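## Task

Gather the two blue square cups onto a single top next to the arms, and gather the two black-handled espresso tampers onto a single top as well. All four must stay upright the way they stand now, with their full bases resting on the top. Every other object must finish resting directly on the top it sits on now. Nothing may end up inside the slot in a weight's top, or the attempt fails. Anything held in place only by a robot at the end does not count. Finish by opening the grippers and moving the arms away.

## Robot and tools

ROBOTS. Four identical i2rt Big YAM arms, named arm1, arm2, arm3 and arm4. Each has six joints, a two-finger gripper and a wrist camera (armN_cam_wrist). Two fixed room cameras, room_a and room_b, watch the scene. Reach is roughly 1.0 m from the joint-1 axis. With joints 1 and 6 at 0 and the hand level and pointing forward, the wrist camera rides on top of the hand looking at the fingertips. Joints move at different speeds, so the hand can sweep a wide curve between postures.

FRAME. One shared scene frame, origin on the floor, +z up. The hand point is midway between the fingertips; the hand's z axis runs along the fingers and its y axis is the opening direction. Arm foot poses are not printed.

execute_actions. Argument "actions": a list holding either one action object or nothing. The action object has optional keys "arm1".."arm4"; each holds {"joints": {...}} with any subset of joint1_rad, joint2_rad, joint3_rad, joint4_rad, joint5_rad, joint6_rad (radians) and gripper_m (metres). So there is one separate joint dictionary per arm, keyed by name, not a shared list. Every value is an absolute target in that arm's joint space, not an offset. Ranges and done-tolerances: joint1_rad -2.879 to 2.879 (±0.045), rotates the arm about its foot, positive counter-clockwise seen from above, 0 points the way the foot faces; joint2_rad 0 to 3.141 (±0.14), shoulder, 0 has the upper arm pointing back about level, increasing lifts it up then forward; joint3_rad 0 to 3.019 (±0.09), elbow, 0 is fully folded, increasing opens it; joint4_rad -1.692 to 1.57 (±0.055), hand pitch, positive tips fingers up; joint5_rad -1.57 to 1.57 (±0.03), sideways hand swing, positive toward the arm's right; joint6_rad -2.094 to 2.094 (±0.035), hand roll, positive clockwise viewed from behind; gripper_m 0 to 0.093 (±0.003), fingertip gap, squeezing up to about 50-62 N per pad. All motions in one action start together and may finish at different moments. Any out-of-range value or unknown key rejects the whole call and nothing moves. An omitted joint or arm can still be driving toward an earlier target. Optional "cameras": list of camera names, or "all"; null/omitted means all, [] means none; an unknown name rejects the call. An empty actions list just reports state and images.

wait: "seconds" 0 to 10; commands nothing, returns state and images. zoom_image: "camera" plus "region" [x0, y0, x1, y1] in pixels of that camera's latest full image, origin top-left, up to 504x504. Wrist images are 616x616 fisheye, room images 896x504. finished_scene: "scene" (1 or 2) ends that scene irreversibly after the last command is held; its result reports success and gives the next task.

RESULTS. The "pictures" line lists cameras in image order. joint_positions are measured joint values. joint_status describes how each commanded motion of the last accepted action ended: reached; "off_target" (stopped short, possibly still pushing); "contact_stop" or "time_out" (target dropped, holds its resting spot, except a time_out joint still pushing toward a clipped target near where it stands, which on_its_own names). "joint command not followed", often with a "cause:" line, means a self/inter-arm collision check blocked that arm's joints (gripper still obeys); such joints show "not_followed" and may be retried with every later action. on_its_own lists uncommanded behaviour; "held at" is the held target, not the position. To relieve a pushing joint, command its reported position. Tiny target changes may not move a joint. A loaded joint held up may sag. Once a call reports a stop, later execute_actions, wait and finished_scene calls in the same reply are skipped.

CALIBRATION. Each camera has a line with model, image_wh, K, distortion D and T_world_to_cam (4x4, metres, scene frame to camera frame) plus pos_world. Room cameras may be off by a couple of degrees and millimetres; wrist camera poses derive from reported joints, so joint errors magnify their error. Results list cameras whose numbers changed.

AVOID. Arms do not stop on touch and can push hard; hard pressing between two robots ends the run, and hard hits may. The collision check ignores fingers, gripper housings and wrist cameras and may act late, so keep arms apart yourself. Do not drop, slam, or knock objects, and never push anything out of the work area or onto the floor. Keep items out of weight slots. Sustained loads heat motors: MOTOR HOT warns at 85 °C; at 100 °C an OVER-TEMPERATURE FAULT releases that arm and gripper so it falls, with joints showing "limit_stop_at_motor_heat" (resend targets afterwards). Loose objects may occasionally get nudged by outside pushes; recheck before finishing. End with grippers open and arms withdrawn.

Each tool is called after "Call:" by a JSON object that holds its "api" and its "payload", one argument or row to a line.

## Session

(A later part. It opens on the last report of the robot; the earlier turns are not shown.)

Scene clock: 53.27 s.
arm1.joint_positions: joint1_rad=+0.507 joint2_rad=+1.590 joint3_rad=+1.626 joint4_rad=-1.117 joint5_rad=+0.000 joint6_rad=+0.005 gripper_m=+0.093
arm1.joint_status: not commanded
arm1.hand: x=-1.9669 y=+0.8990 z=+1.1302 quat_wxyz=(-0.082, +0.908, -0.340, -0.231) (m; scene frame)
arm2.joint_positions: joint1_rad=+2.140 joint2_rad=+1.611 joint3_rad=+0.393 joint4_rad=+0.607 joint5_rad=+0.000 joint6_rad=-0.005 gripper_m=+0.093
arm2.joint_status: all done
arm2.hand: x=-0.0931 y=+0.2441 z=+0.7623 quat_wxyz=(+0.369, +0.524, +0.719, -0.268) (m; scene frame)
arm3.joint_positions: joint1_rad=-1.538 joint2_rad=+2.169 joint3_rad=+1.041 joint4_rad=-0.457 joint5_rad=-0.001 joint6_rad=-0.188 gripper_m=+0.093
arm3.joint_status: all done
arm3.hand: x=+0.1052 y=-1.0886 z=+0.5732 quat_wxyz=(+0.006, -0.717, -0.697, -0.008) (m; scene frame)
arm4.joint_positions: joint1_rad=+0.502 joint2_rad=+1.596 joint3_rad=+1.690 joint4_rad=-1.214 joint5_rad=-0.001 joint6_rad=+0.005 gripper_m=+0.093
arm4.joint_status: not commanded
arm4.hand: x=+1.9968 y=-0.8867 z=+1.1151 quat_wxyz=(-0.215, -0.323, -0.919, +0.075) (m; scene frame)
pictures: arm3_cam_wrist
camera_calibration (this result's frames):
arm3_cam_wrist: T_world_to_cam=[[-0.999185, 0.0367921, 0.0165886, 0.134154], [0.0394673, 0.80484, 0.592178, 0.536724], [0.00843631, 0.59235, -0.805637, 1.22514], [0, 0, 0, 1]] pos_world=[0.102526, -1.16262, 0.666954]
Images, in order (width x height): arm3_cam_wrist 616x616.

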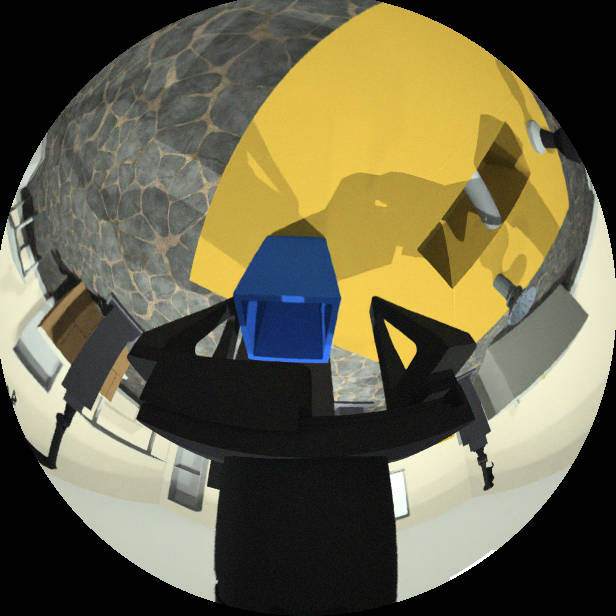

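Good; close, lift, rotate.

Call:
{"api": "execute_actions", "payload": {
  "actions": [
    {"arm3":{"joints":{"gripper_m":0.0}}}
  ],
  "cameras": []
}}

Call:
{"api": "execute_actions", "payload": {
  "actions": [
    {"arm3":{"joints":{"joint2_rad":1.7,"joint4_rad":-0.9,"joint6_rad":0}}}
  ],
  "cameras": []
}}

Call:
{"api": "execute_actions", "payload": {
  "actions": [
    {"arm3":{"joints":{"joint1_rad":2.125}},"arm2":{"joints":{"joint2_rad":2.154,"joint3_rad":0.67,"joint4_rad":1.42}}}
  ],
  "cameras": []
}}

Call:
{"api": "execute_actions", "payload": {
  "actions": [
    {"arm3":{"joints":{"joint2_rad":2.15,"joint3_rad":1.94,"joint4_rad":-1.32}}}
  ],
  "cameras": ["arm2_cam_wrist","arm3_cam_wrist"]
}}

Scene clock: 54.67 s.
arm1.joint_positions: joint1_rad=+0.507 joint2_rad=+1.590 joint3_rad=+1.626 joint4_rad=-1.117 joint5_rad=+0.000 joint6_rad=+0.005 gripper_m=+0.093
arm1.joint_status: not commanded
arm1.hand: x=-1.9669 y=+0.8990 z=+1.1302 quat_wxyz=(-0.082, +0.908, -0.340, -0.231) (m; scene frame)
arm2.joint_positions: joint1_rad=+2.140 joint2_rad=+1.611 joint3_rad=+0.393 joint4_rad=+0.607 joint5_rad=+0.000 joint6_rad=-0.005 gripper_m=+0.093
arm2.joint_status: not commanded
arm2.hand: x=-0.0931 y=+0.2441 z=+0.7623 quat_wxyz=(+0.369, +0.524, +0.719, -0.268) (m; scene frame)
arm3.joint_positions: joint1_rad=-1.537 joint2_rad=+2.169 joint3_rad=+1.041 joint4_rad=-0.457 joint5_rad=-0.001 joint6_rad=-0.189 gripper_m=+0.053
arm3.joint_status: gripper_m off_target (ended at +0.053, target +0.000)
arm3.hand: x=+0.1053 y=-1.0886 z=+0.5732 quat_wxyz=(+0.006, -0.717, -0.697, -0.008) (m; scene frame)
arm4.joint_positions: joint1_rad=+0.502 joint2_rad=+1.596 joint3_rad=+1.690 joint4_rad=-1.214 joint5_rad=-0.001 joint6_rad=+0.005 gripper_m=+0.093
arm4.joint_status: not commanded
arm4.hand: x=+1.9968 y=-0.8867 z=+1.1151 quat_wxyz=(-0.215, -0.323, -0.919, +0.075) (m; scene frame)
pictures: none
No camera images: the call's "cameras" was empty. Leave "cameras" out to get every camera's image.

Scene clock: 55.93 s.
arm1.joint_positions: joint1_rad=+0.507 joint2_rad=+1.590 joint3_rad=+1.626 joint4_rad=-1.117 joint5_rad=+0.000 joint6_rad=+0.005 gripper_m=+0.093
arm1.joint_status: not commanded
arm1.hand: x=-1.9669 y=+0.8990 z=+1.1302 quat_wxyz=(-0.082, +0.908, -0.340, -0.231) (m; scene frame)
arm2.joint_positions: joint1_rad=+2.140 joint2_rad=+1.611 joint3_rad=+0.393 joint4_rad=+0.607 joint5_rad=+0.000 joint6_rad=-0.005 gripper_m=+0.093
arm2.joint_status: not commanded
arm2.hand: x=-0.0931 y=+0.2441 z=+0.7623 quat_wxyz=(+0.369, +0.524, +0.719, -0.268) (m; scene frame)
arm3.joint_positions: joint1_rad=-1.537 joint2_rad=+1.693 joint3_rad=+1.041 joint4_rad=-0.884 joint5_rad=-0.001 joint6_rad=-0.012 gripper_m=+0.053
arm3.joint_status: all done
arm3.hand: x=+0.1062 y=-1.0861 z=+0.7797 quat_wxyz=(-0.008, -0.776, -0.631, +0.012) (m; scene frame)
arm4.joint_positions: joint1_rad=+0.502 joint2_rad=+1.596 joint3_rad=+1.690 joint4_rad=-1.214 joint5_rad=-0.001 joint6_rad=+0.005 gripper_m=+0.093
arm4.joint_status: not commanded
arm4.hand: x=+1.9968 y=-0.8867 z=+1.1151 quat_wxyz=(-0.215, -0.323, -0.919, +0.075) (m; scene frame)
pictures: none
No camera images: the call's "cameras" was empty. Leave "cameras" out to get every camera's image.

Scene clock: 58.80 s.
arm1.joint_positions: joint1_rad=+0.507 joint2_rad=+1.590 joint3_rad=+1.626 joint4_rad=-1.117 joint5_rad=+0.000 joint6_rad=+0.005 gripper_m=+0.093
arm1.joint_status: not commanded
arm1.hand: x=-1.9669 y=+0.8990 z=+1.1302 quat_wxyz=(-0.082, +0.908, -0.340, -0.231) (m; scene frame)
arm2.joint_positions: joint1_rad=+2.140 joint2_rad=+2.147 joint3_rad=+0.666 joint4_rad=+1.401 joint5_rad=+0.000 joint6_rad=-0.005 gripper_m=+0.093
arm2.joint_status: all done
arm2.hand: x=-0.0547 y=+0.1238 z=+0.7647 quat_wxyz=(+0.544, +0.436, +0.597, -0.397) (m; scene frame)
arm3.joint_positions: joint1_rad=+2.133 joint2_rad=+1.696 joint3_rad=+1.041 joint4_rad=-0.884 joint5_rad=-0.001 joint6_rad=-0.009 gripper_m=+0.053
arm3.joint_status: all done
arm3.hand: x=+0.0665 y=-0.2233 z=+0.7840 quat_wxyz=(-0.012, +0.811, -0.585, -0.015) (m; scene frame)
arm4.joint_positions: joint1_rad=+0.502 joint2_rad=+1.596 joint3_rad=+1.690 joint4_rad=-1.214 joint5_rad=-0.001 joint6_rad=+0.005 gripper_m=+0.093
arm4.joint_status: not commanded
arm4.hand: x=+1.9968 y=-0.8867 z=+1.1151 quat_wxyz=(-0.215, -0.323, -0.919, +0.075) (m; scene frame)
pictures: none
No camera images: the call's "cameras" was empty. Leave "cameras" out to get every camera's image.

Scene clock: 60.57 s.
arm1.joint_positions: joint1_rad=+0.507 joint2_rad=+1.590 joint3_rad=+1.626 joint4_rad=-1.117 joint5_rad=+0.000 joint6_rad=+0.005 gripper_m=+0.093
arm1.joint_status: not commanded
arm1.hand: x=-1.9669 y=+0.8990 z=+1.1302 quat_wxyz=(-0.082, +0.908, -0.340, -0.231) (m; scene frame)
arm2.joint_positions: joint1_rad=+2.140 joint2_rad=+2.147 joint3_rad=+0.666 joint4_rad=+1.401 joint5_rad=+0.000 joint6_rad=-0.005 gripper_m=+0.093
arm2.joint_status: not commanded
arm2.hand: x=-0.0547 y=+0.1238 z=+0.7647 quat_wxyz=(+0.544, +0.436, +0.597, -0.397) (m; scene frame)
arm3.joint_positions: joint1_rad=+2.133 joint2_rad=+2.161 joint3_rad=+1.898 joint4_rad=-1.304 joint5_rad=-0.001 joint6_rad=-0.009 gripper_m=+0.053
arm3.joint_status: all done
arm3.hand: x=+0.0018 y=-0.0221 z=+0.8282 quat_wxyz=(-0.003, +0.811, -0.585, -0.004) (m; scene frame)
arm4.joint_positions: joint1_rad=+0.502 joint2_rad=+1.596 joint3_rad=+1.690 joint4_rad=-1.214 joint5_rad=-0.001 joint6_rad=+0.005 gripper_m=+0.093
arm4.joint_status: not commanded
arm4.hand: x=+1.9968 y=-0.8867 z=+1.1151 quat_wxyz=(-0.215, -0.323, -0.919, +0.075) (m; scene frame)
pictures: arm2_cam_wrist, arm3_cam_wrist
camera_calibration (this result's frames):
arm2_cam_wrist: T_world_to_cam=[[-0.952303, -0.305115, -0.00493971, -0.00703316], [-0.198339, 0.631181, -0.749848, 0.487804], [0.231908, -0.713102, -0.661592, 0.730865], [0, 0, 0, 1]] pos_world=[-0.0794403, 0.211143, 0.849278]
arm3_cam_wrist: T_world_to_cam=[[0.951412, 0.307207, 0.0209745, -0.0138021], [0.241622, -0.787052, 0.567599, -0.483786], [0.190878, -0.534952, -0.823038, 0.788871], [0, 0, 0, 1]] pos_world=[-0.0205533, 0.045484, 0.924157]
Images, in order (width x height): arm2_cam_wrist 616x616, arm3_cam_wrist 616x616.

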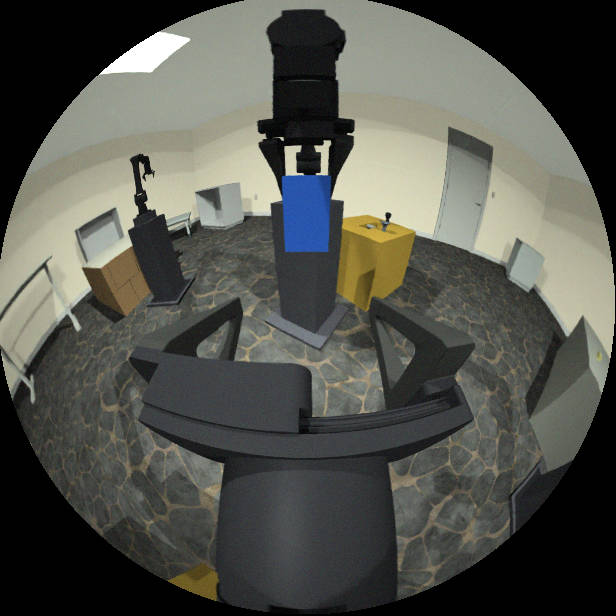

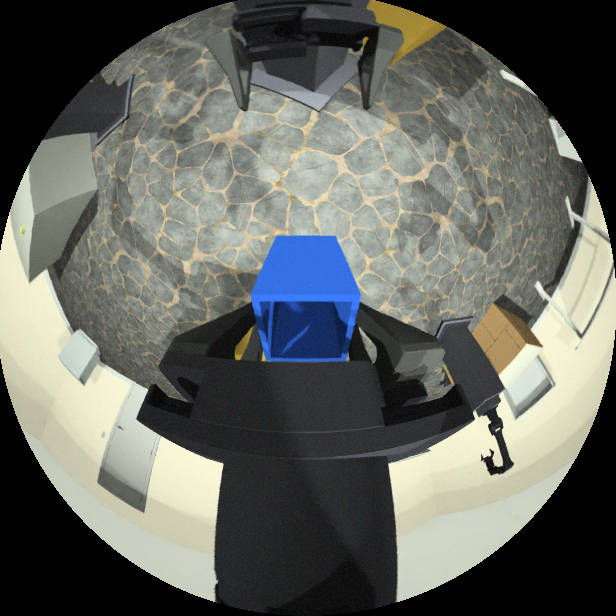

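Call:
{"api": "execute_actions", "payload": {
  "actions": [
    {"arm2":{"joints":{"joint2_rad":2.255,"joint3_rad":1.16,"joint4_rad":1.0}}}
  ],
  "cameras": ["arm2_cam_wrist","arm3_cam_wrist"]
}}

Scene clock: 62.23 s.
arm1.joint_positions: joint1_rad=+0.507 joint2_rad=+1.590 joint3_rad=+1.626 joint4_rad=-1.117 joint5_rad=+0.000 joint6_rad=+0.005 gripper_m=+0.093
arm1.joint_status: not commanded
arm1.hand: x=-1.9669 y=+0.8990 z=+1.1302 quat_wxyz=(-0.082, +0.908, -0.340, -0.231) (m; scene frame)
arm2.joint_positions: joint1_rad=+2.140 joint2_rad=+2.251 joint3_rad=+1.143 joint4_rad=+1.008 joint5_rad=+0.000 joint6_rad=-0.005 gripper_m=+0.093
arm2.joint_status: all done
arm2.hand: x=-0.0050 y=-0.0320 z=+0.7671 quat_wxyz=(+0.538, +0.440, +0.603, -0.392) (m; scene frame)
arm3.joint_positions: joint1_rad=+2.133 joint2_rad=+2.161 joint3_rad=+1.898 joint4_rad=-1.304 joint5_rad=-0.001 joint6_rad=-0.009 gripper_m=+0.053
arm3.joint_status: not commanded
arm3.hand: x=+0.0018 y=-0.0221 z=+0.8282 quat_wxyz=(-0.003, +0.811, -0.585, -0.004) (m; scene frame)
arm4.joint_positions: joint1_rad=+0.502 joint2_rad=+1.596 joint3_rad=+1.690 joint4_rad=-1.214 joint5_rad=-0.001 joint6_rad=+0.005 gripper_m=+0.093
arm4.joint_status: not commanded
arm4.hand: x=+1.9968 y=-0.8867 z=+1.1151 quat_wxyz=(-0.215, -0.323, -0.919, +0.075) (m; scene frame)
pictures: arm2_cam_wrist, arm3_cam_wrist
camera_calibration (this result's frames):
arm2_cam_wrist: T_world_to_cam=[[-0.952299, -0.305125, -0.00496113, -0.00719067], [-0.202979, 0.645472, -0.736319, 0.587868], [0.227872, -0.700189, -0.676616, 0.621795], [0, 0, 0, 1]] pos_world=[-0.0292123, 0.0537277, 0.853539]
arm3_cam_wrist: T_world_to_cam=[[0.951412, 0.307207, 0.0209745, -0.0138021], [0.241622, -0.787052, 0.567599, -0.483786], [0.190878, -0.534952, -0.823038, 0.788871], [0, 0, 0, 1]] pos_world=[-0.0205533, 0.045484, 0.924157]
Images, in order (width x height): arm2_cam_wrist 616x616, arm3_cam_wrist 616x616.

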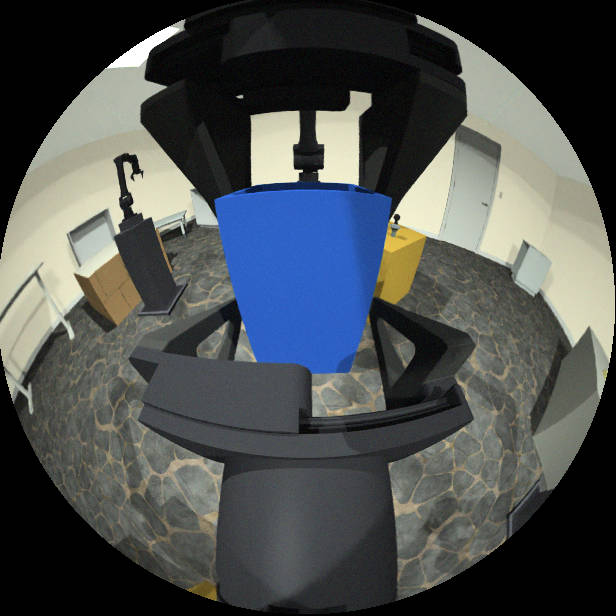

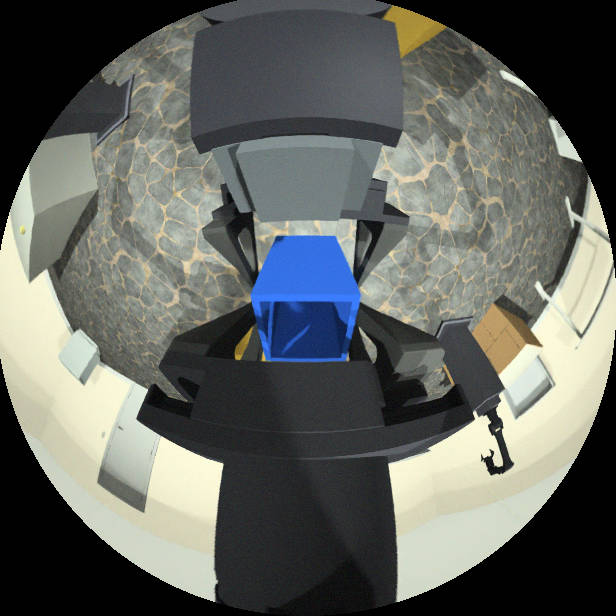

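Similar to before; close.

Call:
{"api": "execute_actions", "payload": {
  "actions": [
    {"arm2":{"joints":{"gripper_m":0.0}}}
  ],
  "cameras": ["arm2_cam_wrist"]
}}

Scene clock: 63.20 s.
arm1.joint_positions: joint1_rad=+0.507 joint2_rad=+1.590 joint3_rad=+1.626 joint4_rad=-1.117 joint5_rad=+0.000 joint6_rad=+0.005 gripper_m=+0.093
arm1.joint_status: not commanded
arm1.hand: x=-1.9669 y=+0.8990 z=+1.1302 quat_wxyz=(-0.082, +0.908, -0.340, -0.231) (m; scene frame)
arm2.joint_positions: joint1_rad=+2.140 joint2_rad=+2.251 joint3_rad=+1.143 joint4_rad=+1.008 joint5_rad=+0.000 joint6_rad=-0.006 gripper_m=+0.053
arm2.joint_status: gripper_m off_target (ended at +0.053, target +0.000)
arm2.hand: x=-0.0050 y=-0.0320 z=+0.7671 quat_wxyz=(+0.538, +0.440, +0.603, -0.393) (m; scene frame)
arm3.joint_positions: joint1_rad=+2.133 joint2_rad=+2.161 joint3_rad=+1.898 joint4_rad=-1.304 joint5_rad=-0.001 joint6_rad=-0.010 gripper_m=+0.053
arm3.joint_status: not commanded
arm3.hand: x=+0.0018 y=-0.0221 z=+0.8282 quat_wxyz=(-0.003, +0.811, -0.585, -0.004) (m; scene frame)
arm4.joint_positions: joint1_rad=+0.502 joint2_rad=+1.596 joint3_rad=+1.690 joint4_rad=-1.214 joint5_rad=-0.001 joint6_rad=+0.005 gripper_m=+0.093
arm4.joint_status: not commanded
arm4.hand: x=+1.9968 y=-0.8867 z=+1.1151 quat_wxyz=(-0.215, -0.323, -0.919, +0.075) (m; scene frame)
pictures: arm2_cam_wrist
camera_calibration (this result's frames):
arm2_cam_wrist: T_world_to_cam=[[-0.952276, -0.305209, -0.00420314, -0.00777469], [-0.203566, 0.645284, -0.736321, 0.587861], [0.227444, -0.700326, -0.676619, 0.62179], [0, 0, 0, 1]] pos_world=[-0.0291573, 0.0537455, 0.853537]
Images, in order (width x height): arm2_cam_wrist 616x616.

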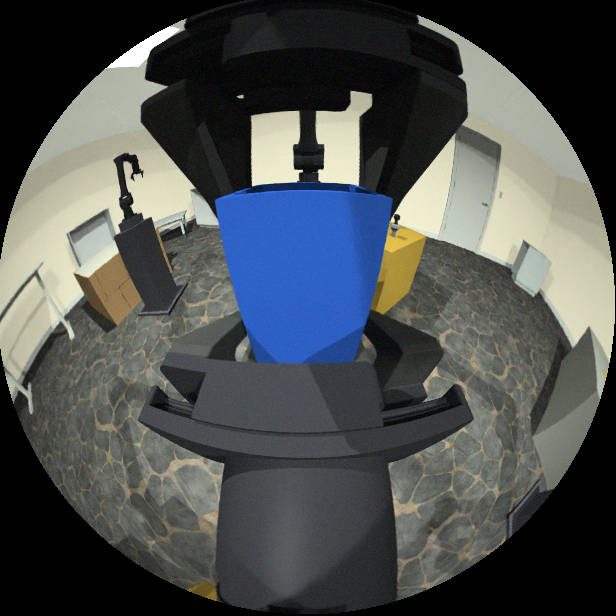

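Call:
{"api": "execute_actions", "payload": {
  "actions": [
    {"arm3":{"joints":{"gripper_m":0.093}}}
  ],
  "cameras": []
}}

Call:
{"api": "execute_actions", "payload": {
  "actions": [
    {"arm3":{"joints":{"joint2_rad":1.7}}}
  ],
  "cameras": []
}}

Call:
{"api": "execute_actions", "payload": {
  "actions": [
    {"arm2":{"joints":{"joint1_rad":-1.6}},"arm3":{"joints":{"joint2_rad":1.5,"joint3_rad":0.4,"joint4_rad":0.6}}}
  ],
  "cameras": []
}}

Call:
{"api": "execute_actions", "payload": {
  "actions": [
    {"arm2":{"joints":{"joint2_rad":2.84,"joint3_rad":1.68,"joint4_rad":1.09}}}
  ],
  "cameras": ["arm2_cam_wrist","room_a"]
}}

Call:
{"api": "zoom_image", "payload": {
  "camera": "room_a",
  "region": [500, 290, 690, 420]
}}

Scene clock: 64.87 s.
arm1.joint_positions: joint1_rad=+0.507 joint2_rad=+1.590 joint3_rad=+1.626 joint4_rad=-1.117 joint5_rad=+0.000 joint6_rad=+0.005 gripper_m=+0.093
arm1.joint_status: not commanded
arm1.hand: x=-1.9669 y=+0.8990 z=+1.1302 quat_wxyz=(-0.082, +0.908, -0.340, -0.231) (m; scene frame)
arm2.joint_positions: joint1_rad=+2.140 joint2_rad=+2.251 joint3_rad=+1.143 joint4_rad=+1.005 joint5_rad=+0.000 joint6_rad=-0.006 gripper_m=+0.053
arm2.joint_status: not commanded
arm2.hand: x=-0.0050 y=-0.0319 z=+0.7663 quat_wxyz=(+0.536, +0.441, +0.604, -0.392) (m; scene frame)
arm3.joint_positions: joint1_rad=+2.133 joint2_rad=+2.161 joint3_rad=+1.898 joint4_rad=-1.304 joint5_rad=-0.001 joint6_rad=-0.009 gripper_m=+0.093
arm3.joint_status: all done
arm3.hand: x=+0.0018 y=-0.0221 z=+0.8282 quat_wxyz=(-0.003, +0.811, -0.585, -0.004) (m; scene frame)
arm4.joint_positions: joint1_rad=+0.502 joint2_rad=+1.596 joint3_rad=+1.690 joint4_rad=-1.214 joint5_rad=-0.001 joint6_rad=+0.005 gripper_m=+0.093
arm4.joint_status: not commanded
arm4.hand: x=+1.9968 y=-0.8867 z=+1.1151 quat_wxyz=(-0.215, -0.323, -0.919, +0.075) (m; scene frame)
pictures: none
No camera images: the call's "cameras" was empty. Leave "cameras" out to get every camera's image.

Scene clock: 66.50 s.
arm1.joint_positions: joint1_rad=+0.507 joint2_rad=+1.590 joint3_rad=+1.626 joint4_rad=-1.117 joint5_rad=+0.000 joint6_rad=+0.005 gripper_m=+0.093
arm1.joint_status: not commanded
arm1.hand: x=-1.9669 y=+0.8990 z=+1.1302 quat_wxyz=(-0.082, +0.908, -0.340, -0.231) (m; scene frame)
arm2.joint_positions: joint1_rad=+2.140 joint2_rad=+2.251 joint3_rad=+1.143 joint4_rad=+1.005 joint5_rad=+0.000 joint6_rad=-0.006 gripper_m=+0.053
arm2.joint_status: not commanded
arm2.hand: x=-0.0050 y=-0.0319 z=+0.7663 quat_wxyz=(+0.536, +0.441, +0.604, -0.392) (m; scene frame)
arm3.joint_positions: joint1_rad=+2.133 joint2_rad=+1.712 joint3_rad=+1.929 joint4_rad=-1.305 joint5_rad=-0.001 joint6_rad=-0.009 gripper_m=+0.093
arm3.joint_status: all done
arm3.hand: x=+0.0108 y=-0.0519 z=+1.1262 quat_wxyz=(-0.144, +0.787, -0.568, -0.195) (m; scene frame)
arm4.joint_positions: joint1_rad=+0.502 joint2_rad=+1.596 joint3_rad=+1.690 joint4_rad=-1.214 joint5_rad=-0.001 joint6_rad=+0.005 gripper_m=+0.093
arm4.joint_status: not commanded
arm4.hand: x=+1.9968 y=-0.8867 z=+1.1151 quat_wxyz=(-0.215, -0.323, -0.919, +0.075) (m; scene frame)
pictures: none
No camera images: the call's "cameras" was empty. Leave "cameras" out to get every camera's image.

Scene clock: 69.43 s.
arm1.joint_positions: joint1_rad=+0.507 joint2_rad=+1.590 joint3_rad=+1.626 joint4_rad=-1.117 joint5_rad=+0.000 joint6_rad=+0.005 gripper_m=+0.093
arm1.joint_status: not commanded
arm1.hand: x=-1.9669 y=+0.8990 z=+1.1302 quat_wxyz=(-0.082, +0.908, -0.340, -0.231) (m; scene frame)
arm2.joint_positions: joint1_rad=-1.610 joint2_rad=+2.251 joint3_rad=+1.156 joint4_rad=+1.003 joint5_rad=+0.001 joint6_rad=-0.006 gripper_m=+0.053
arm2.joint_status: all done
arm2.hand: x=-0.0095 y=+1.3616 z=+0.7926 quat_wxyz=(-0.547, +0.436, -0.590, -0.403) (m; scene frame)
arm3.joint_positions: joint1_rad=+2.133 joint2_rad=+1.516 joint3_rad=+0.400 joint4_rad=+0.572 joint5_rad=-0.001 joint6_rad=-0.009 gripper_m=+0.093
arm3.joint_status: all done
arm3.hand: x=+0.0665 y=-0.2235 z=+0.8063 quat_wxyz=(-0.293, +0.705, -0.508, -0.397) (m; scene frame)
arm4.joint_positions: joint1_rad=+0.502 joint2_rad=+1.596 joint3_rad=+1.690 joint4_rad=-1.214 joint5_rad=-0.001 joint6_rad=+0.005 gripper_m=+0.093
arm4.joint_status: not commanded
arm4.hand: x=+1.9968 y=-0.8867 z=+1.1151 quat_wxyz=(-0.215, -0.323, -0.919, +0.075) (m; scene frame)
pictures: none
No camera images: the call's "cameras" was empty. Leave "cameras" out to get every camera's image.

Scene clock: 70.93 s.
arm1.joint_positions: joint1_rad=+0.507 joint2_rad=+1.590 joint3_rad=+1.626 joint4_rad=-1.117 joint5_rad=+0.000 joint6_rad=+0.005 gripper_m=+0.093
arm1.joint_status: not commanded
arm1.hand: x=-1.9669 y=+0.8990 z=+1.1302 quat_wxyz=(-0.082, +0.908, -0.340, -0.231) (m; scene frame)
arm2.joint_positions: joint1_rad=-1.610 joint2_rad=+2.856 joint3_rad=+1.653 joint4_rad=+1.074 joint5_rad=+0.001 joint6_rad=-0.006 gripper_m=+0.053
arm2.joint_status: all done
arm2.hand: x=+0.0062 y=+1.4155 z=+0.5569 quat_wxyz=(-0.536, +0.444, -0.600, -0.394) (m; scene frame)
arm3.joint_positions: joint1_rad=+2.133 joint2_rad=+1.516 joint3_rad=+0.400 joint4_rad=+0.572 joint5_rad=-0.001 joint6_rad=-0.009 gripper_m=+0.093
arm3.joint_status: not commanded
arm3.hand: x=+0.0665 y=-0.2235 z=+0.8063 quat_wxyz=(-0.293, +0.705, -0.508, -0.397) (m; scene frame)
arm4.joint_positions: joint1_rad=+0.502 joint2_rad=+1.596 joint3_rad=+1.690 joint4_rad=-1.214 joint5_rad=-0.001 joint6_rad=+0.005 gripper_m=+0.093
arm4.joint_status: not commanded
arm4.hand: x=+1.9968 y=-0.8867 z=+1.1151 quat_wxyz=(-0.215, -0.323, -0.919, +0.075) (m; scene frame)
pictures: arm2_cam_wrist, room_a
camera_calibration (this result's frames):
arm2_cam_wrist: T_world_to_cam=[[0.955787, -0.294051, -0.00235703, 0.415095], [-0.200747, -0.646611, -0.735931, 1.32974], [0.214877, 0.703867, -0.677052, -0.496624], [0, 0, 0, 1]] pos_world=[-0.0230891, 1.33144, 0.643333]
Images, in order (width x height): arm2_cam_wrist 616x616, room_a 896x504.

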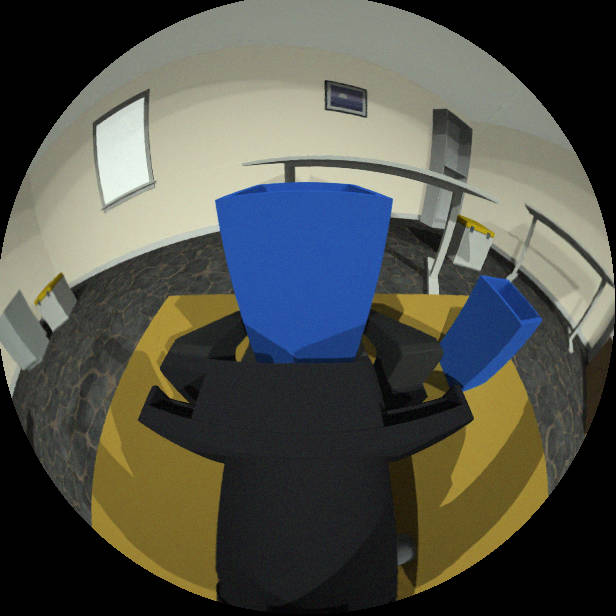

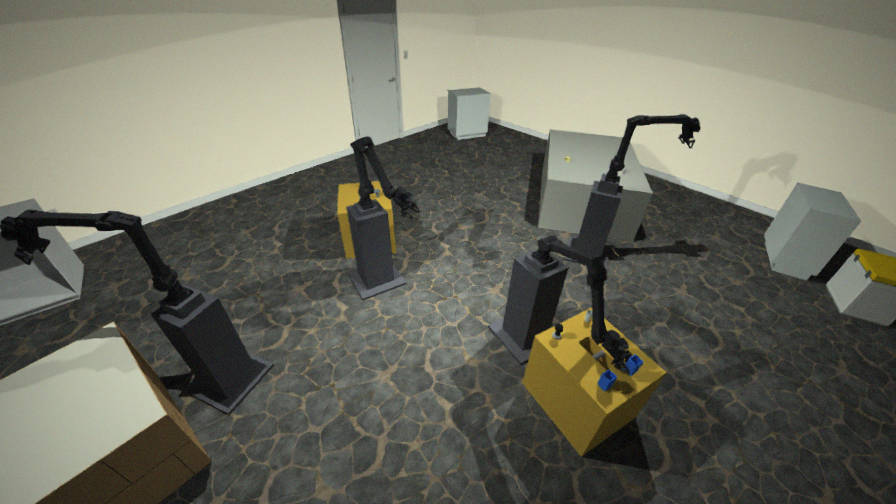

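Region (500, 290, 690, 420) of room_a's 896x504 image, scaled by 2.653, with more detail than that image has; it fills the top 345 rows of this view, and the rest is white.

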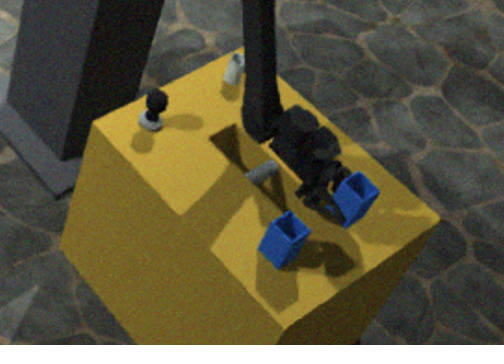

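Call:
{"api": "execute_actions", "payload": {
  "actions": [
    {"arm2":{"joints":{"joint2_rad":2.90,"joint4_rad":1.12}}}
  ],
  "cameras": []
}}

Call:
{"api": "execute_actions", "payload": {
  "actions": [
    {"arm2":{"joints":{"gripper_m":0.093}}}
  ],
  "cameras": []
}}

Call:
{"api": "execute_actions", "payload": {
  "actions": [
    {"arm2":{"joints":{"joint2_rad":2.72,"joint3_rad":1.3,"joint4_rad":1.35}}}
  ],
  "cameras": []
}}

Call:
{"api": "execute_actions", "payload": {
  "actions": [
    {"arm2":{"joints":{"joint2_rad":1.75,"joint3_rad":1.0}}}
  ],
  "cameras": []
}}

Call:
{"api": "execute_actions", "payload": {
  "actions": [
    {"arm2":{"joints":{"joint1_rad":-2.0,"joint2_rad":1.86,"joint4_rad":-0.71}}}
  ],
  "cameras": ["arm2_cam_wrist"]
}}

Scene clock: 72.70 s.
arm1.joint_positions: joint1_rad=+0.507 joint2_rad=+1.590 joint3_rad=+1.626 joint4_rad=-1.117 joint5_rad=+0.000 joint6_rad=+0.005 gripper_m=+0.093
arm1.joint_status: not commanded
arm1.hand: x=-1.9669 y=+0.8990 z=+1.1302 quat_wxyz=(-0.082, +0.908, -0.340, -0.231) (m; scene frame)
arm2.joint_positions: joint1_rad=-1.610 joint2_rad=+2.876 joint3_rad=+1.653 joint4_rad=+1.098 joint5_rad=+0.001 joint6_rad=-0.006 gripper_m=+0.053
arm2.joint_status: all done
arm2.hand: x=+0.0045 y=+1.4098 z=+0.5477 quat_wxyz=(-0.537, +0.443, -0.599, -0.395) (m; scene frame)
arm3.joint_positions: joint1_rad=+2.133 joint2_rad=+1.516 joint3_rad=+0.400 joint4_rad=+0.572 joint5_rad=-0.001 joint6_rad=-0.009 gripper_m=+0.093
arm3.joint_status: not commanded
arm3.hand: x=+0.0665 y=-0.2235 z=+0.8063 quat_wxyz=(-0.293, +0.705, -0.508, -0.397) (m; scene frame)
arm4.joint_positions: joint1_rad=+0.502 joint2_rad=+1.596 joint3_rad=+1.690 joint4_rad=-1.214 joint5_rad=-0.001 joint6_rad=+0.005 gripper_m=+0.093
arm4.joint_status: not commanded
arm4.hand: x=+1.9968 y=-0.8867 z=+1.1151 quat_wxyz=(-0.215, -0.323, -0.919, +0.075) (m; scene frame)
pictures: none
No camera images: the call's "cameras" was empty. Leave "cameras" out to get every camera's image.

Scene clock: 73.40 s.
arm1.joint_positions: joint1_rad=+0.507 joint2_rad=+1.590 joint3_rad=+1.626 joint4_rad=-1.117 joint5_rad=+0.000 joint6_rad=+0.005 gripper_m=+0.093
arm1.joint_status: not commanded
arm1.hand: x=-1.9669 y=+0.8990 z=+1.1302 quat_wxyz=(-0.082, +0.908, -0.340, -0.231) (m; scene frame)
arm2.joint_positions: joint1_rad=-1.610 joint2_rad=+2.876 joint3_rad=+1.653 joint4_rad=+1.101 joint5_rad=+0.001 joint6_rad=-0.006 gripper_m=+0.093
arm2.joint_status: all done
arm2.hand: x=+0.0045 y=+1.4099 z=+0.5486 quat_wxyz=(-0.538, +0.442, -0.598, -0.396) (m; scene frame)
arm3.joint_positions: joint1_rad=+2.133 joint2_rad=+1.516 joint3_rad=+0.400 joint4_rad=+0.572 joint5_rad=-0.001 joint6_rad=-0.009 gripper_m=+0.093
arm3.joint_status: not commanded
arm3.hand: x=+0.0665 y=-0.2235 z=+0.8063 quat_wxyz=(-0.293, +0.705, -0.508, -0.397) (m; scene frame)
arm4.joint_positions: joint1_rad=+0.502 joint2_rad=+1.596 joint3_rad=+1.690 joint4_rad=-1.214 joint5_rad=-0.001 joint6_rad=+0.005 gripper_m=+0.093
arm4.joint_status: not commanded
arm4.hand: x=+1.9968 y=-0.8867 z=+1.1151 quat_wxyz=(-0.215, -0.323, -0.919, +0.075) (m; scene frame)
pictures: none
No camera images: the call's "cameras" was empty. Leave "cameras" out to get every camera's image.

Scene clock: 74.53 s.
arm1.joint_positions: joint1_rad=+0.507 joint2_rad=+1.590 joint3_rad=+1.626 joint4_rad=-1.117 joint5_rad=+0.000 joint6_rad=+0.005 gripper_m=+0.093
arm1.joint_status: not commanded
arm1.hand: x=-1.9669 y=+0.8990 z=+1.1302 quat_wxyz=(-0.082, +0.908, -0.340, -0.231) (m; scene frame)
arm2.joint_positions: joint1_rad=-1.610 joint2_rad=+2.721 joint3_rad=+1.295 joint4_rad=+1.336 joint5_rad=+0.001 joint6_rad=-0.006 gripper_m=+0.093
arm2.joint_status: all done
arm2.hand: x=-0.0204 y=+1.3287 z=+0.5949 quat_wxyz=(-0.548, +0.436, -0.590, -0.403) (m; scene frame)
arm3.joint_positions: joint1_rad=+2.133 joint2_rad=+1.516 joint3_rad=+0.400 joint4_rad=+0.572 joint5_rad=-0.001 joint6_rad=-0.009 gripper_m=+0.093
arm3.joint_status: not commanded
arm3.hand: x=+0.0665 y=-0.2235 z=+0.8063 quat_wxyz=(-0.293, +0.705, -0.508, -0.397) (m; scene frame)
arm4.joint_positions: joint1_rad=+0.502 joint2_rad=+1.596 joint3_rad=+1.690 joint4_rad=-1.214 joint5_rad=-0.001 joint6_rad=+0.005 gripper_m=+0.093
arm4.joint_status: not commanded
arm4.hand: x=+1.9968 y=-0.8867 z=+1.1151 quat_wxyz=(-0.215, -0.323, -0.919, +0.075) (m; scene frame)
pictures: none
No camera images: the call's "cameras" was empty. Leave "cameras" out to get every camera's image.

Scene clock: 76.10 s.
arm1.joint_positions: joint1_rad=+0.507 joint2_rad=+1.590 joint3_rad=+1.626 joint4_rad=-1.117 joint5_rad=+0.000 joint6_rad=+0.005 gripper_m=+0.093
arm1.joint_status: not commanded
arm1.hand: x=-1.9669 y=+0.8990 z=+1.1302 quat_wxyz=(-0.082, +0.908, -0.340, -0.231) (m; scene frame)
arm2.joint_positions: joint1_rad=-1.610 joint2_rad=+1.744 joint3_rad=+0.994 joint4_rad=+1.347 joint5_rad=+0.001 joint6_rad=-0.006 gripper_m=+0.093
arm2.joint_status: all done
arm2.hand: x=-0.0380 y=+1.2649 z=+1.1410 quat_wxyz=(-0.715, +0.273, -0.371, -0.525) (m; scene frame)
arm3.joint_positions: joint1_rad=+2.133 joint2_rad=+1.516 joint3_rad=+0.400 joint4_rad=+0.572 joint5_rad=-0.001 joint6_rad=-0.009 gripper_m=+0.093
arm3.joint_status: not commanded
arm3.hand: x=+0.0665 y=-0.2235 z=+0.8063 quat_wxyz=(-0.293, +0.705, -0.508, -0.397) (m; scene frame)
arm4.joint_positions: joint1_rad=+0.502 joint2_rad=+1.596 joint3_rad=+1.690 joint4_rad=-1.214 joint5_rad=-0.001 joint6_rad=+0.005 gripper_m=+0.093
arm4.joint_status: not commanded
arm4.hand: x=+1.9968 y=-0.8867 z=+1.1151 quat_wxyz=(-0.215, -0.323, -0.919, +0.075) (m; scene frame)
pictures: none
No camera images: the call's "cameras" was empty. Leave "cameras" out to get every camera's image.

Scene clock: 78.13 s.
arm1.joint_positions: joint1_rad=+0.507 joint2_rad=+1.590 joint3_rad=+1.626 joint4_rad=-1.117 joint5_rad=+0.000 joint6_rad=+0.005 gripper_m=+0.093
arm1.joint_status: not commanded
arm1.hand: x=-1.9669 y=+0.8990 z=+1.1302 quat_wxyz=(-0.082, +0.908, -0.340, -0.231) (m; scene frame)
arm2.joint_positions: joint1_rad=-2.008 joint2_rad=+1.854 joint3_rad=+0.994 joint4_rad=-0.701 joint5_rad=+0.001 joint6_rad=-0.006 gripper_m=+0.093
arm2.joint_status: all done
arm2.hand: x=+0.0597 y=+1.0034 z=+0.7070 quat_wxyz=(-0.008, +0.426, -0.905, -0.008) (m; scene frame)
arm3.joint_positions: joint1_rad=+2.133 joint2_rad=+1.516 joint3_rad=+0.400 joint4_rad=+0.572 joint5_rad=-0.001 joint6_rad=-0.009 gripper_m=+0.093
arm3.joint_status: not commanded
arm3.hand: x=+0.0665 y=-0.2235 z=+0.8063 quat_wxyz=(-0.293, +0.705, -0.508, -0.397) (m; scene frame)
arm4.joint_positions: joint1_rad=+0.502 joint2_rad=+1.596 joint3_rad=+1.690 joint4_rad=-1.214 joint5_rad=-0.001 joint6_rad=+0.005 gripper_m=+0.093
arm4.joint_status: not commanded
arm4.hand: x=+1.9968 y=-0.8867 z=+1.1151 quat_wxyz=(-0.215, -0.323, -0.919, +0.075) (m; scene frame)
pictures: arm2_cam_wrist
camera_calibration (this result's frames):
arm2_cam_wrist: T_world_to_cam=[[0.76783, -0.640579, -0.00973315, 0.607316], [-0.521834, -0.634165, 0.570548, 0.267519], [-0.371653, -0.433005, -0.821207, 1.16131], [0, 0, 0, 1]] pos_world=[0.104891, 1.06154, 0.806958]
Images, in order (width x height): arm2_cam_wrist 616x616.

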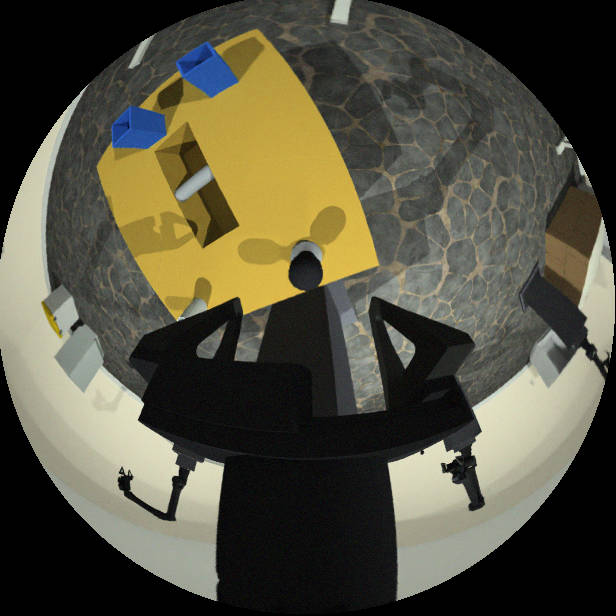

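Call:
{"api": "execute_actions", "payload": {
  "actions": [
    {"arm2":{"joints":{"joint2_rad":2.09,"joint3_rad":0.93,"joint4_rad":-0.40}}}
  ],
  "cameras": ["arm2_cam_wrist"]
}}

Scene clock: 79.63 s.
arm1.joint_positions: joint1_rad=+0.507 joint2_rad=+1.590 joint3_rad=+1.626 joint4_rad=-1.117 joint5_rad=+0.000 joint6_rad=+0.005 gripper_m=+0.093
arm1.joint_status: not commanded
arm1.hand: x=-1.9669 y=+0.8990 z=+1.1302 quat_wxyz=(-0.082, +0.908, -0.340, -0.231) (m; scene frame)
arm2.joint_positions: joint1_rad=-2.008 joint2_rad=+2.095 joint3_rad=+0.919 joint4_rad=-0.411 joint5_rad=+0.001 joint6_rad=-0.006 gripper_m=+0.093
arm2.joint_status: all done
arm2.hand: x=+0.0398 y=+0.9812 z=+0.5930 quat_wxyz=(+0.003, +0.426, -0.905, -0.003) (m; scene frame)
arm3.joint_positions: joint1_rad=+2.133 joint2_rad=+1.516 joint3_rad=+0.400 joint4_rad=+0.572 joint5_rad=-0.001 joint6_rad=-0.009 gripper_m=+0.093
arm3.joint_status: not commanded
arm3.hand: x=+0.0665 y=-0.2235 z=+0.8063 quat_wxyz=(-0.293, +0.705, -0.508, -0.397) (m; scene frame)
arm4.joint_positions: joint1_rad=+0.502 joint2_rad=+1.596 joint3_rad=+1.690 joint4_rad=-1.214 joint5_rad=-0.001 joint6_rad=+0.005 gripper_m=+0.093
arm4.joint_status: not commanded
arm4.hand: x=+1.9968 y=-0.8867 z=+1.1151 quat_wxyz=(-0.215, -0.323, -0.919, +0.075) (m; scene frame)
pictures: arm2_cam_wrist
camera_calibration (this result's frames):
arm2_cam_wrist: T_world_to_cam=[[0.76782, -0.640591, -0.00976854, 0.607324], [-0.512305, -0.623069, 0.59104, 0.284679], [-0.384701, -0.448808, -0.806583, 1.05799], [0, 0, 0, 1]] pos_world=[0.0865382, 1.04126, 0.691035]
Images, in order (width x height): arm2_cam_wrist 616x616.

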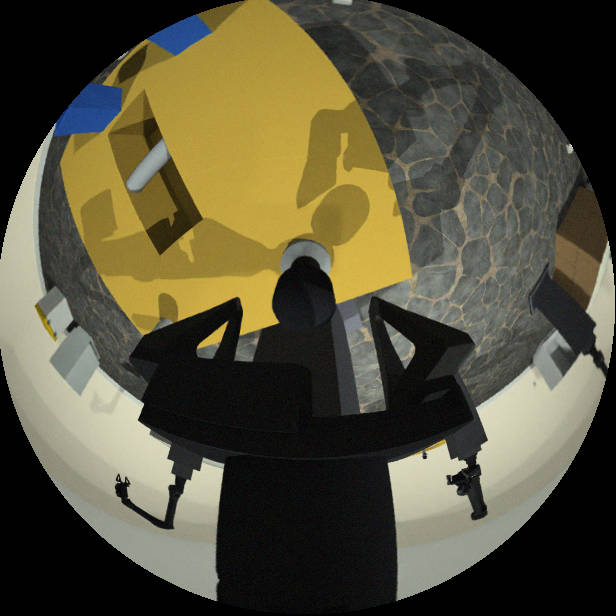

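Down ~1.5 cm, out ~1 cm.

Call:
{"api": "execute_actions", "payload": {
  "actions": [
    {"arm2":{"joints":{"joint2_rad":2.145,"joint3_rad":0.96,"joint4_rad":-0.36}}}
  ],
  "cameras": ["arm2_cam_wrist"]
}}

Scene clock: 80.63 s.
arm1.joint_positions: joint1_rad=+0.507 joint2_rad=+1.590 joint3_rad=+1.626 joint4_rad=-1.117 joint5_rad=+0.000 joint6_rad=+0.005 gripper_m=+0.093
arm1.joint_status: not commanded
arm1.hand: x=-1.9669 y=+0.8990 z=+1.1302 quat_wxyz=(-0.082, +0.908, -0.340, -0.231) (m; scene frame)
arm2.joint_positions: joint1_rad=-2.008 joint2_rad=+2.120 joint3_rad=+0.942 joint4_rad=-0.370 joint5_rad=+0.001 joint6_rad=-0.006 gripper_m=+0.093
arm2.joint_status: all done
arm2.hand: x=+0.0501 y=+0.9937 z=+0.5865 quat_wxyz=(-0.014, +0.426, -0.905, -0.011) (m; scene frame)
arm3.joint_positions: joint1_rad=+2.133 joint2_rad=+1.516 joint3_rad=+0.400 joint4_rad=+0.572 joint5_rad=-0.001 joint6_rad=-0.009 gripper_m=+0.093
arm3.joint_status: not commanded
arm3.hand: x=+0.0665 y=-0.2235 z=+0.8063 quat_wxyz=(-0.293, +0.705, -0.508, -0.397) (m; scene frame)
arm4.joint_positions: joint1_rad=+0.502 joint2_rad=+1.596 joint3_rad=+1.690 joint4_rad=-1.214 joint5_rad=-0.001 joint6_rad=+0.005 gripper_m=+0.093
arm4.joint_status: not commanded
arm4.hand: x=+1.9968 y=-0.8867 z=+1.1151 quat_wxyz=(-0.215, -0.323, -0.919, +0.075) (m; scene frame)
pictures: arm2_cam_wrist
camera_calibration (this result's frames):
arm2_cam_wrist: T_world_to_cam=[[0.767836, -0.640573, -0.00971369, 0.607247], [-0.526891, -0.640049, 0.559216, 0.337798], [-0.364436, -0.424268, -0.828965, 1.05007], [0, 0, 0, 1]] pos_world=[0.0943996, 1.0507, 0.687466]
Images, in order (width x height): arm2_cam_wrist 616x616.

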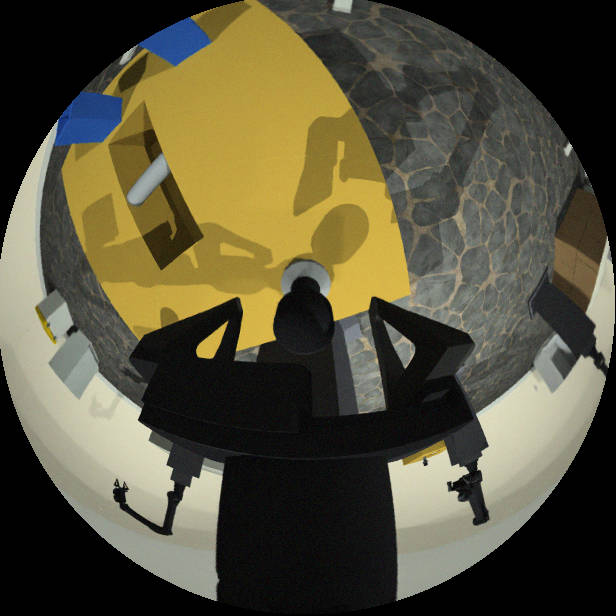

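Call:
{"api": "execute_actions", "payload": {
  "actions": [
    {"arm2":{"joints":{"joint2_rad":2.175}}}
  ],
  "cameras": ["arm2_cam_wrist"]
}}

Call:
{"api": "execute_actions", "payload": {
  "actions": [
    {"arm2":{"joints":{"gripper_m":0}}}
  ],
  "cameras": []
}}

Scene clock: 81.60 s.
arm1.joint_positions: joint1_rad=+0.507 joint2_rad=+1.590 joint3_rad=+1.626 joint4_rad=-1.117 joint5_rad=+0.000 joint6_rad=+0.005 gripper_m=+0.093
arm1.joint_status: not commanded
arm1.hand: x=-1.9669 y=+0.8990 z=+1.1302 quat_wxyz=(-0.082, +0.908, -0.340, -0.231) (m; scene frame)
arm2.joint_positions: joint1_rad=-2.008 joint2_rad=+2.155 joint3_rad=+0.942 joint4_rad=-0.370 joint5_rad=+0.001 joint6_rad=-0.006 gripper_m=+0.093
arm2.joint_status: all done
arm2.hand: x=+0.0430 y=+0.9854 z=+0.5725 quat_wxyz=(+0.001, +0.426, -0.905, -0.004) (m; scene frame)
arm3.joint_positions: joint1_rad=+2.133 joint2_rad=+1.516 joint3_rad=+0.400 joint4_rad=+0.572 joint5_rad=-0.001 joint6_rad=-0.009 gripper_m=+0.093
arm3.joint_status: not commanded
arm3.hand: x=+0.0665 y=-0.2235 z=+0.8063 quat_wxyz=(-0.293, +0.705, -0.508, -0.397) (m; scene frame)
arm4.joint_positions: joint1_rad=+0.502 joint2_rad=+1.596 joint3_rad=+1.690 joint4_rad=-1.214 joint5_rad=-0.001 joint6_rad=+0.005 gripper_m=+0.093
arm4.joint_status: not commanded
arm4.hand: x=+1.9968 y=-0.8867 z=+1.1151 quat_wxyz=(-0.215, -0.323, -0.919, +0.075) (m; scene frame)
pictures: arm2_cam_wrist
camera_calibration (this result's frames):
arm2_cam_wrist: T_world_to_cam=[[0.767822, -0.640589, -0.00976266, 0.607298], [-0.513916, -0.624946, 0.58765, 0.304946], [-0.382543, -0.446194, -0.809056, 1.0433], [0, 0, 0, 1]] pos_world=[0.0895251, 1.04512, 0.670812]
Images, in order (width x height): arm2_cam_wrist 616x616.

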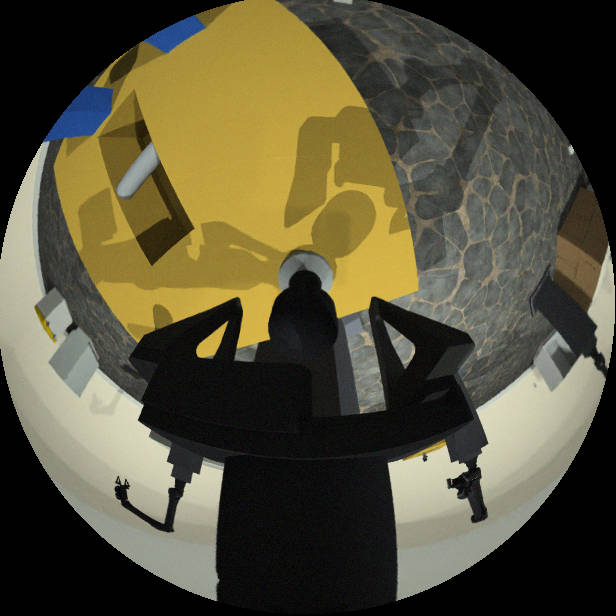

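Scene clock: 82.30 s.
arm1.joint_positions: joint1_rad=+0.507 joint2_rad=+1.590 joint3_rad=+1.626 joint4_rad=-1.117 joint5_rad=+0.000 joint6_rad=+0.005 gripper_m=+0.093
arm1.joint_status: not commanded
arm1.hand: x=-1.9669 y=+0.8990 z=+1.1302 quat_wxyz=(-0.082, +0.908, -0.340, -0.231) (m; scene frame)
arm2.joint_positions: joint1_rad=-2.008 joint2_rad=+2.155 joint3_rad=+0.942 joint4_rad=-0.369 joint5_rad=-0.002 joint6_rad=-0.006 gripper_m=+0.045
arm2.joint_status: gripper_m off_target (ended at +0.045, target +0.000)
arm2.hand: x=+0.0428 y=+0.9858 z=+0.5725 quat_wxyz=(+0.002, +0.426, -0.905, -0.005) (m; scene frame)
arm3.joint_positions: joint1_rad=+2.133 joint2_rad=+1.516 joint3_rad=+0.400 joint4_rad=+0.572 joint5_rad=-0.001 joint6_rad=-0.009 gripper_m=+0.093
arm3.joint_status: not commanded
arm3.hand: x=+0.0665 y=-0.2235 z=+0.8063 quat_wxyz=(-0.293, +0.705, -0.508, -0.397) (m; scene frame)
arm4.joint_positions: joint1_rad=+0.502 joint2_rad=+1.596 joint3_rad=+1.690 joint4_rad=-1.214 joint5_rad=-0.001 joint6_rad=+0.005 gripper_m=+0.093
arm4.joint_status: not commanded
arm4.hand: x=+1.9968 y=-0.8867 z=+1.1151 quat_wxyz=(-0.215, -0.323, -0.919, +0.075) (m; scene frame)
pictures: none
No camera images: the call's "cameras" was empty. Leave "cameras" out to get every camera's image.

Call:
{"api": "execute_actions", "payload": {
  "actions": [
    {"arm2":{"joints":{"joint2_rad":1.7,"joint4_rad":-0.82}}}
  ],
  "cameras": []
}}

Call:
{"api": "execute_actions", "payload": {
  "actions": [
    {"arm2":{"joints":{"joint1_rad":2.145}},"arm3":{"joints":{"joint2_rad":2.154,"joint3_rad":0.67,"joint4_rad":1.42}}}
  ],
  "cameras": []
}}

Call:
{"api": "execute_actions", "payload": {
  "actions": [
    {"arm2":{"joints":{"joint2_rad":2.125,"joint3_rad":1.835,"joint4_rad":-1.25}}}
  ],
  "cameras": ["arm2_cam_wrist","arm3_cam_wrist"]
}}

Scene clock: 84.13 s.
arm1.joint_positions: joint1_rad=+0.507 joint2_rad=+1.590 joint3_rad=+1.626 joint4_rad=-1.117 joint5_rad=+0.000 joint6_rad=+0.005 gripper_m=+0.093
arm1.joint_status: not commanded
arm1.hand: x=-1.9669 y=+0.8990 z=+1.1302 quat_wxyz=(-0.082, +0.908, -0.340, -0.231) (m; scene frame)
arm2.joint_positions: joint1_rad=-2.008 joint2_rad=+1.694 joint3_rad=+0.941 joint4_rad=-0.812 joint5_rad=-0.002 joint6_rad=-0.006 gripper_m=+0.045
arm2.joint_status: all done
arm2.hand: x=+0.0408 y=+0.9807 z=+0.7577 quat_wxyz=(-0.005, +0.426, -0.905, -0.009) (m; scene frame)
arm3.joint_positions: joint1_rad=+2.133 joint2_rad=+1.516 joint3_rad=+0.400 joint4_rad=+0.572 joint5_rad=-0.001 joint6_rad=-0.009 gripper_m=+0.093
arm3.joint_status: not commanded
arm3.hand: x=+0.0665 y=-0.2235 z=+0.8063 quat_wxyz=(-0.293, +0.705, -0.508, -0.397) (m; scene frame)
arm4.joint_positions: joint1_rad=+0.502 joint2_rad=+1.596 joint3_rad=+1.690 joint4_rad=-1.214 joint5_rad=-0.001 joint6_rad=+0.005 gripper_m=+0.093
arm4.joint_status: not commanded
arm4.hand: x=+1.9968 y=-0.8867 z=+1.1151 quat_wxyz=(-0.215, -0.323, -0.919, +0.075) (m; scene frame)
pictures: none
No camera images: the call's "cameras" was empty. Leave "cameras" out to get every camera's image.

Scene clock: 87.23 s.
arm1.joint_positions: joint1_rad=+0.507 joint2_rad=+1.590 joint3_rad=+1.626 joint4_rad=-1.117 joint5_rad=+0.000 joint6_rad=+0.005 gripper_m=+0.093
arm1.joint_status: not commanded
arm1.hand: x=-1.9669 y=+0.8990 z=+1.1302 quat_wxyz=(-0.082, +0.908, -0.340, -0.231) (m; scene frame)
arm2.joint_positions: joint1_rad=+2.147 joint2_rad=+1.694 joint3_rad=+0.941 joint4_rad=-0.812 joint5_rad=-0.002 joint6_rad=-0.006 gripper_m=+0.045
arm2.joint_status: all done
arm2.hand: x=-0.0968 y=+0.2672 z=+0.7467 quat_wxyz=(-0.001, +0.585, +0.811, +0.006) (m; scene frame)
arm3.joint_positions: joint1_rad=+2.133 joint2_rad=+2.161 joint3_rad=+0.664 joint4_rad=+1.390 joint5_rad=-0.001 joint6_rad=-0.009 gripper_m=+0.093
arm3.joint_status: all done
arm3.hand: x=+0.0314 y=-0.1140 z=+0.7651 quat_wxyz=(-0.398, +0.602, -0.433, -0.540) (m; scene frame)
arm4.joint_positions: joint1_rad=+0.502 joint2_rad=+1.596 joint3_rad=+1.690 joint4_rad=-1.214 joint5_rad=-0.001 joint6_rad=+0.005 gripper_m=+0.093
arm4.joint_status: not commanded
arm4.hand: x=+1.9968 y=-0.8867 z=+1.1151 quat_wxyz=(-0.215, -0.323, -0.919, +0.075) (m; scene frame)
pictures: none
No camera images: the call's "cameras" was empty. Leave "cameras" out to get every camera's image.

Scene clock: 89.13 s.
arm1.joint_positions: joint1_rad=+0.507 joint2_rad=+1.590 joint3_rad=+1.626 joint4_rad=-1.117 joint5_rad=+0.000 joint6_rad=+0.005 gripper_m=+0.093
arm1.joint_status: not commanded
arm1.hand: x=-1.9668 y=+0.8989 z=+1.1304 quat_wxyz=(-0.082, +0.908, -0.340, -0.231) (m; scene frame)
arm2.joint_positions: joint1_rad=+2.147 joint2_rad=+2.146 joint3_rad=+1.800 joint4_rad=-1.241 joint5_rad=-0.002 joint6_rad=-0.006 gripper_m=+0.045
arm2.joint_status: all done
arm2.hand: x=-0.0269 y=+0.0531 z=+0.7886 quat_wxyz=(-0.010, +0.585, +0.811, +0.012) (m; scene frame)
arm3.joint_positions: joint1_rad=+2.133 joint2_rad=+2.161 joint3_rad=+0.664 joint4_rad=+1.390 joint5_rad=-0.001 joint6_rad=-0.009 gripper_m=+0.093
arm3.joint_status: not commanded
arm3.hand: x=+0.0314 y=-0.1140 z=+0.7651 quat_wxyz=(-0.398, +0.602, -0.433, -0.540) (m; scene frame)
arm4.joint_positions: joint1_rad=+0.502 joint2_rad=+1.596 joint3_rad=+1.690 joint4_rad=-1.214 joint5_rad=-0.001 joint6_rad=+0.005 gripper_m=+0.093
arm4.joint_status: not commanded
arm4.hand: x=+1.9968 y=-0.8867 z=+1.1151 quat_wxyz=(-0.215, -0.323, -0.919, +0.075) (m; scene frame)
pictures: arm2_cam_wrist, arm3_cam_wrist
camera_calibration (this result's frames):
arm2_cam_wrist: T_world_to_cam=[[-0.950083, -0.311858, -0.00928211, 0.00181538], [-0.251838, 0.74899, 0.612856, -0.526459], [-0.184172, 0.584602, -0.79014, 0.711148], [0, 0, 0, 1]] pos_world=[0.000115805, -0.0208598, 0.884567]
arm3_cam_wrist: T_world_to_cam=[[0.957661, 0.287853, 0.00519277, -0.00278431], [0.192382, -0.62641, -0.75538, 0.504671], [-0.214186, 0.724397, -0.655266, 0.710057], [0, 0, 0, 1]] pos_world=[0.057661, -0.197431, 0.846509]
Images, in order (width x height): arm2_cam_wrist 616x616, arm3_cam_wrist 616x616.

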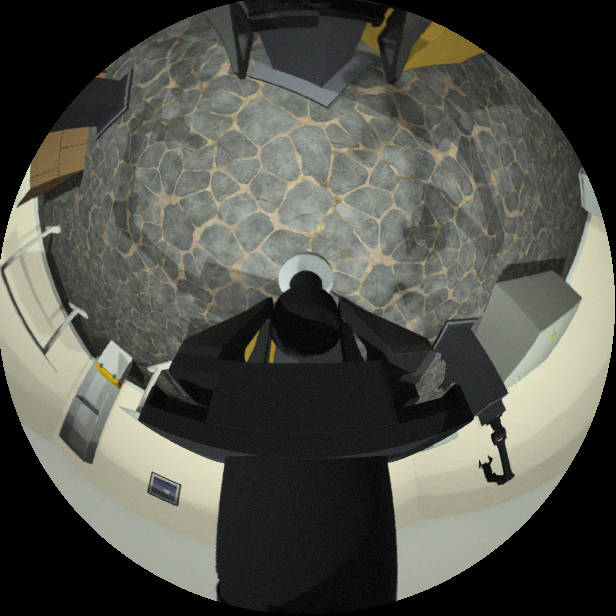

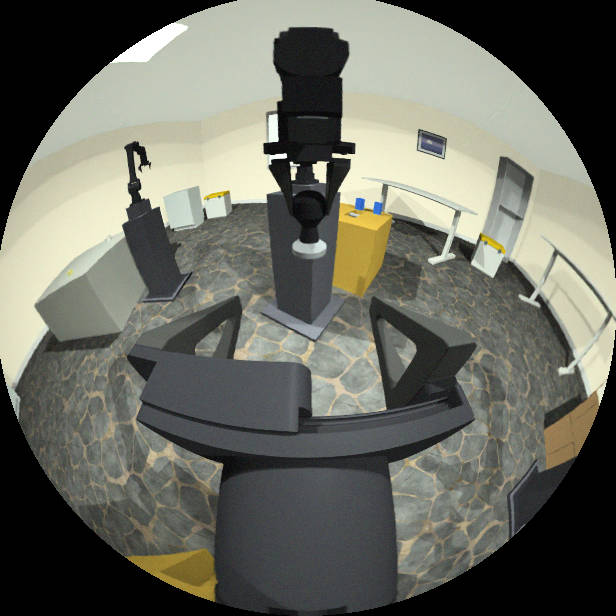

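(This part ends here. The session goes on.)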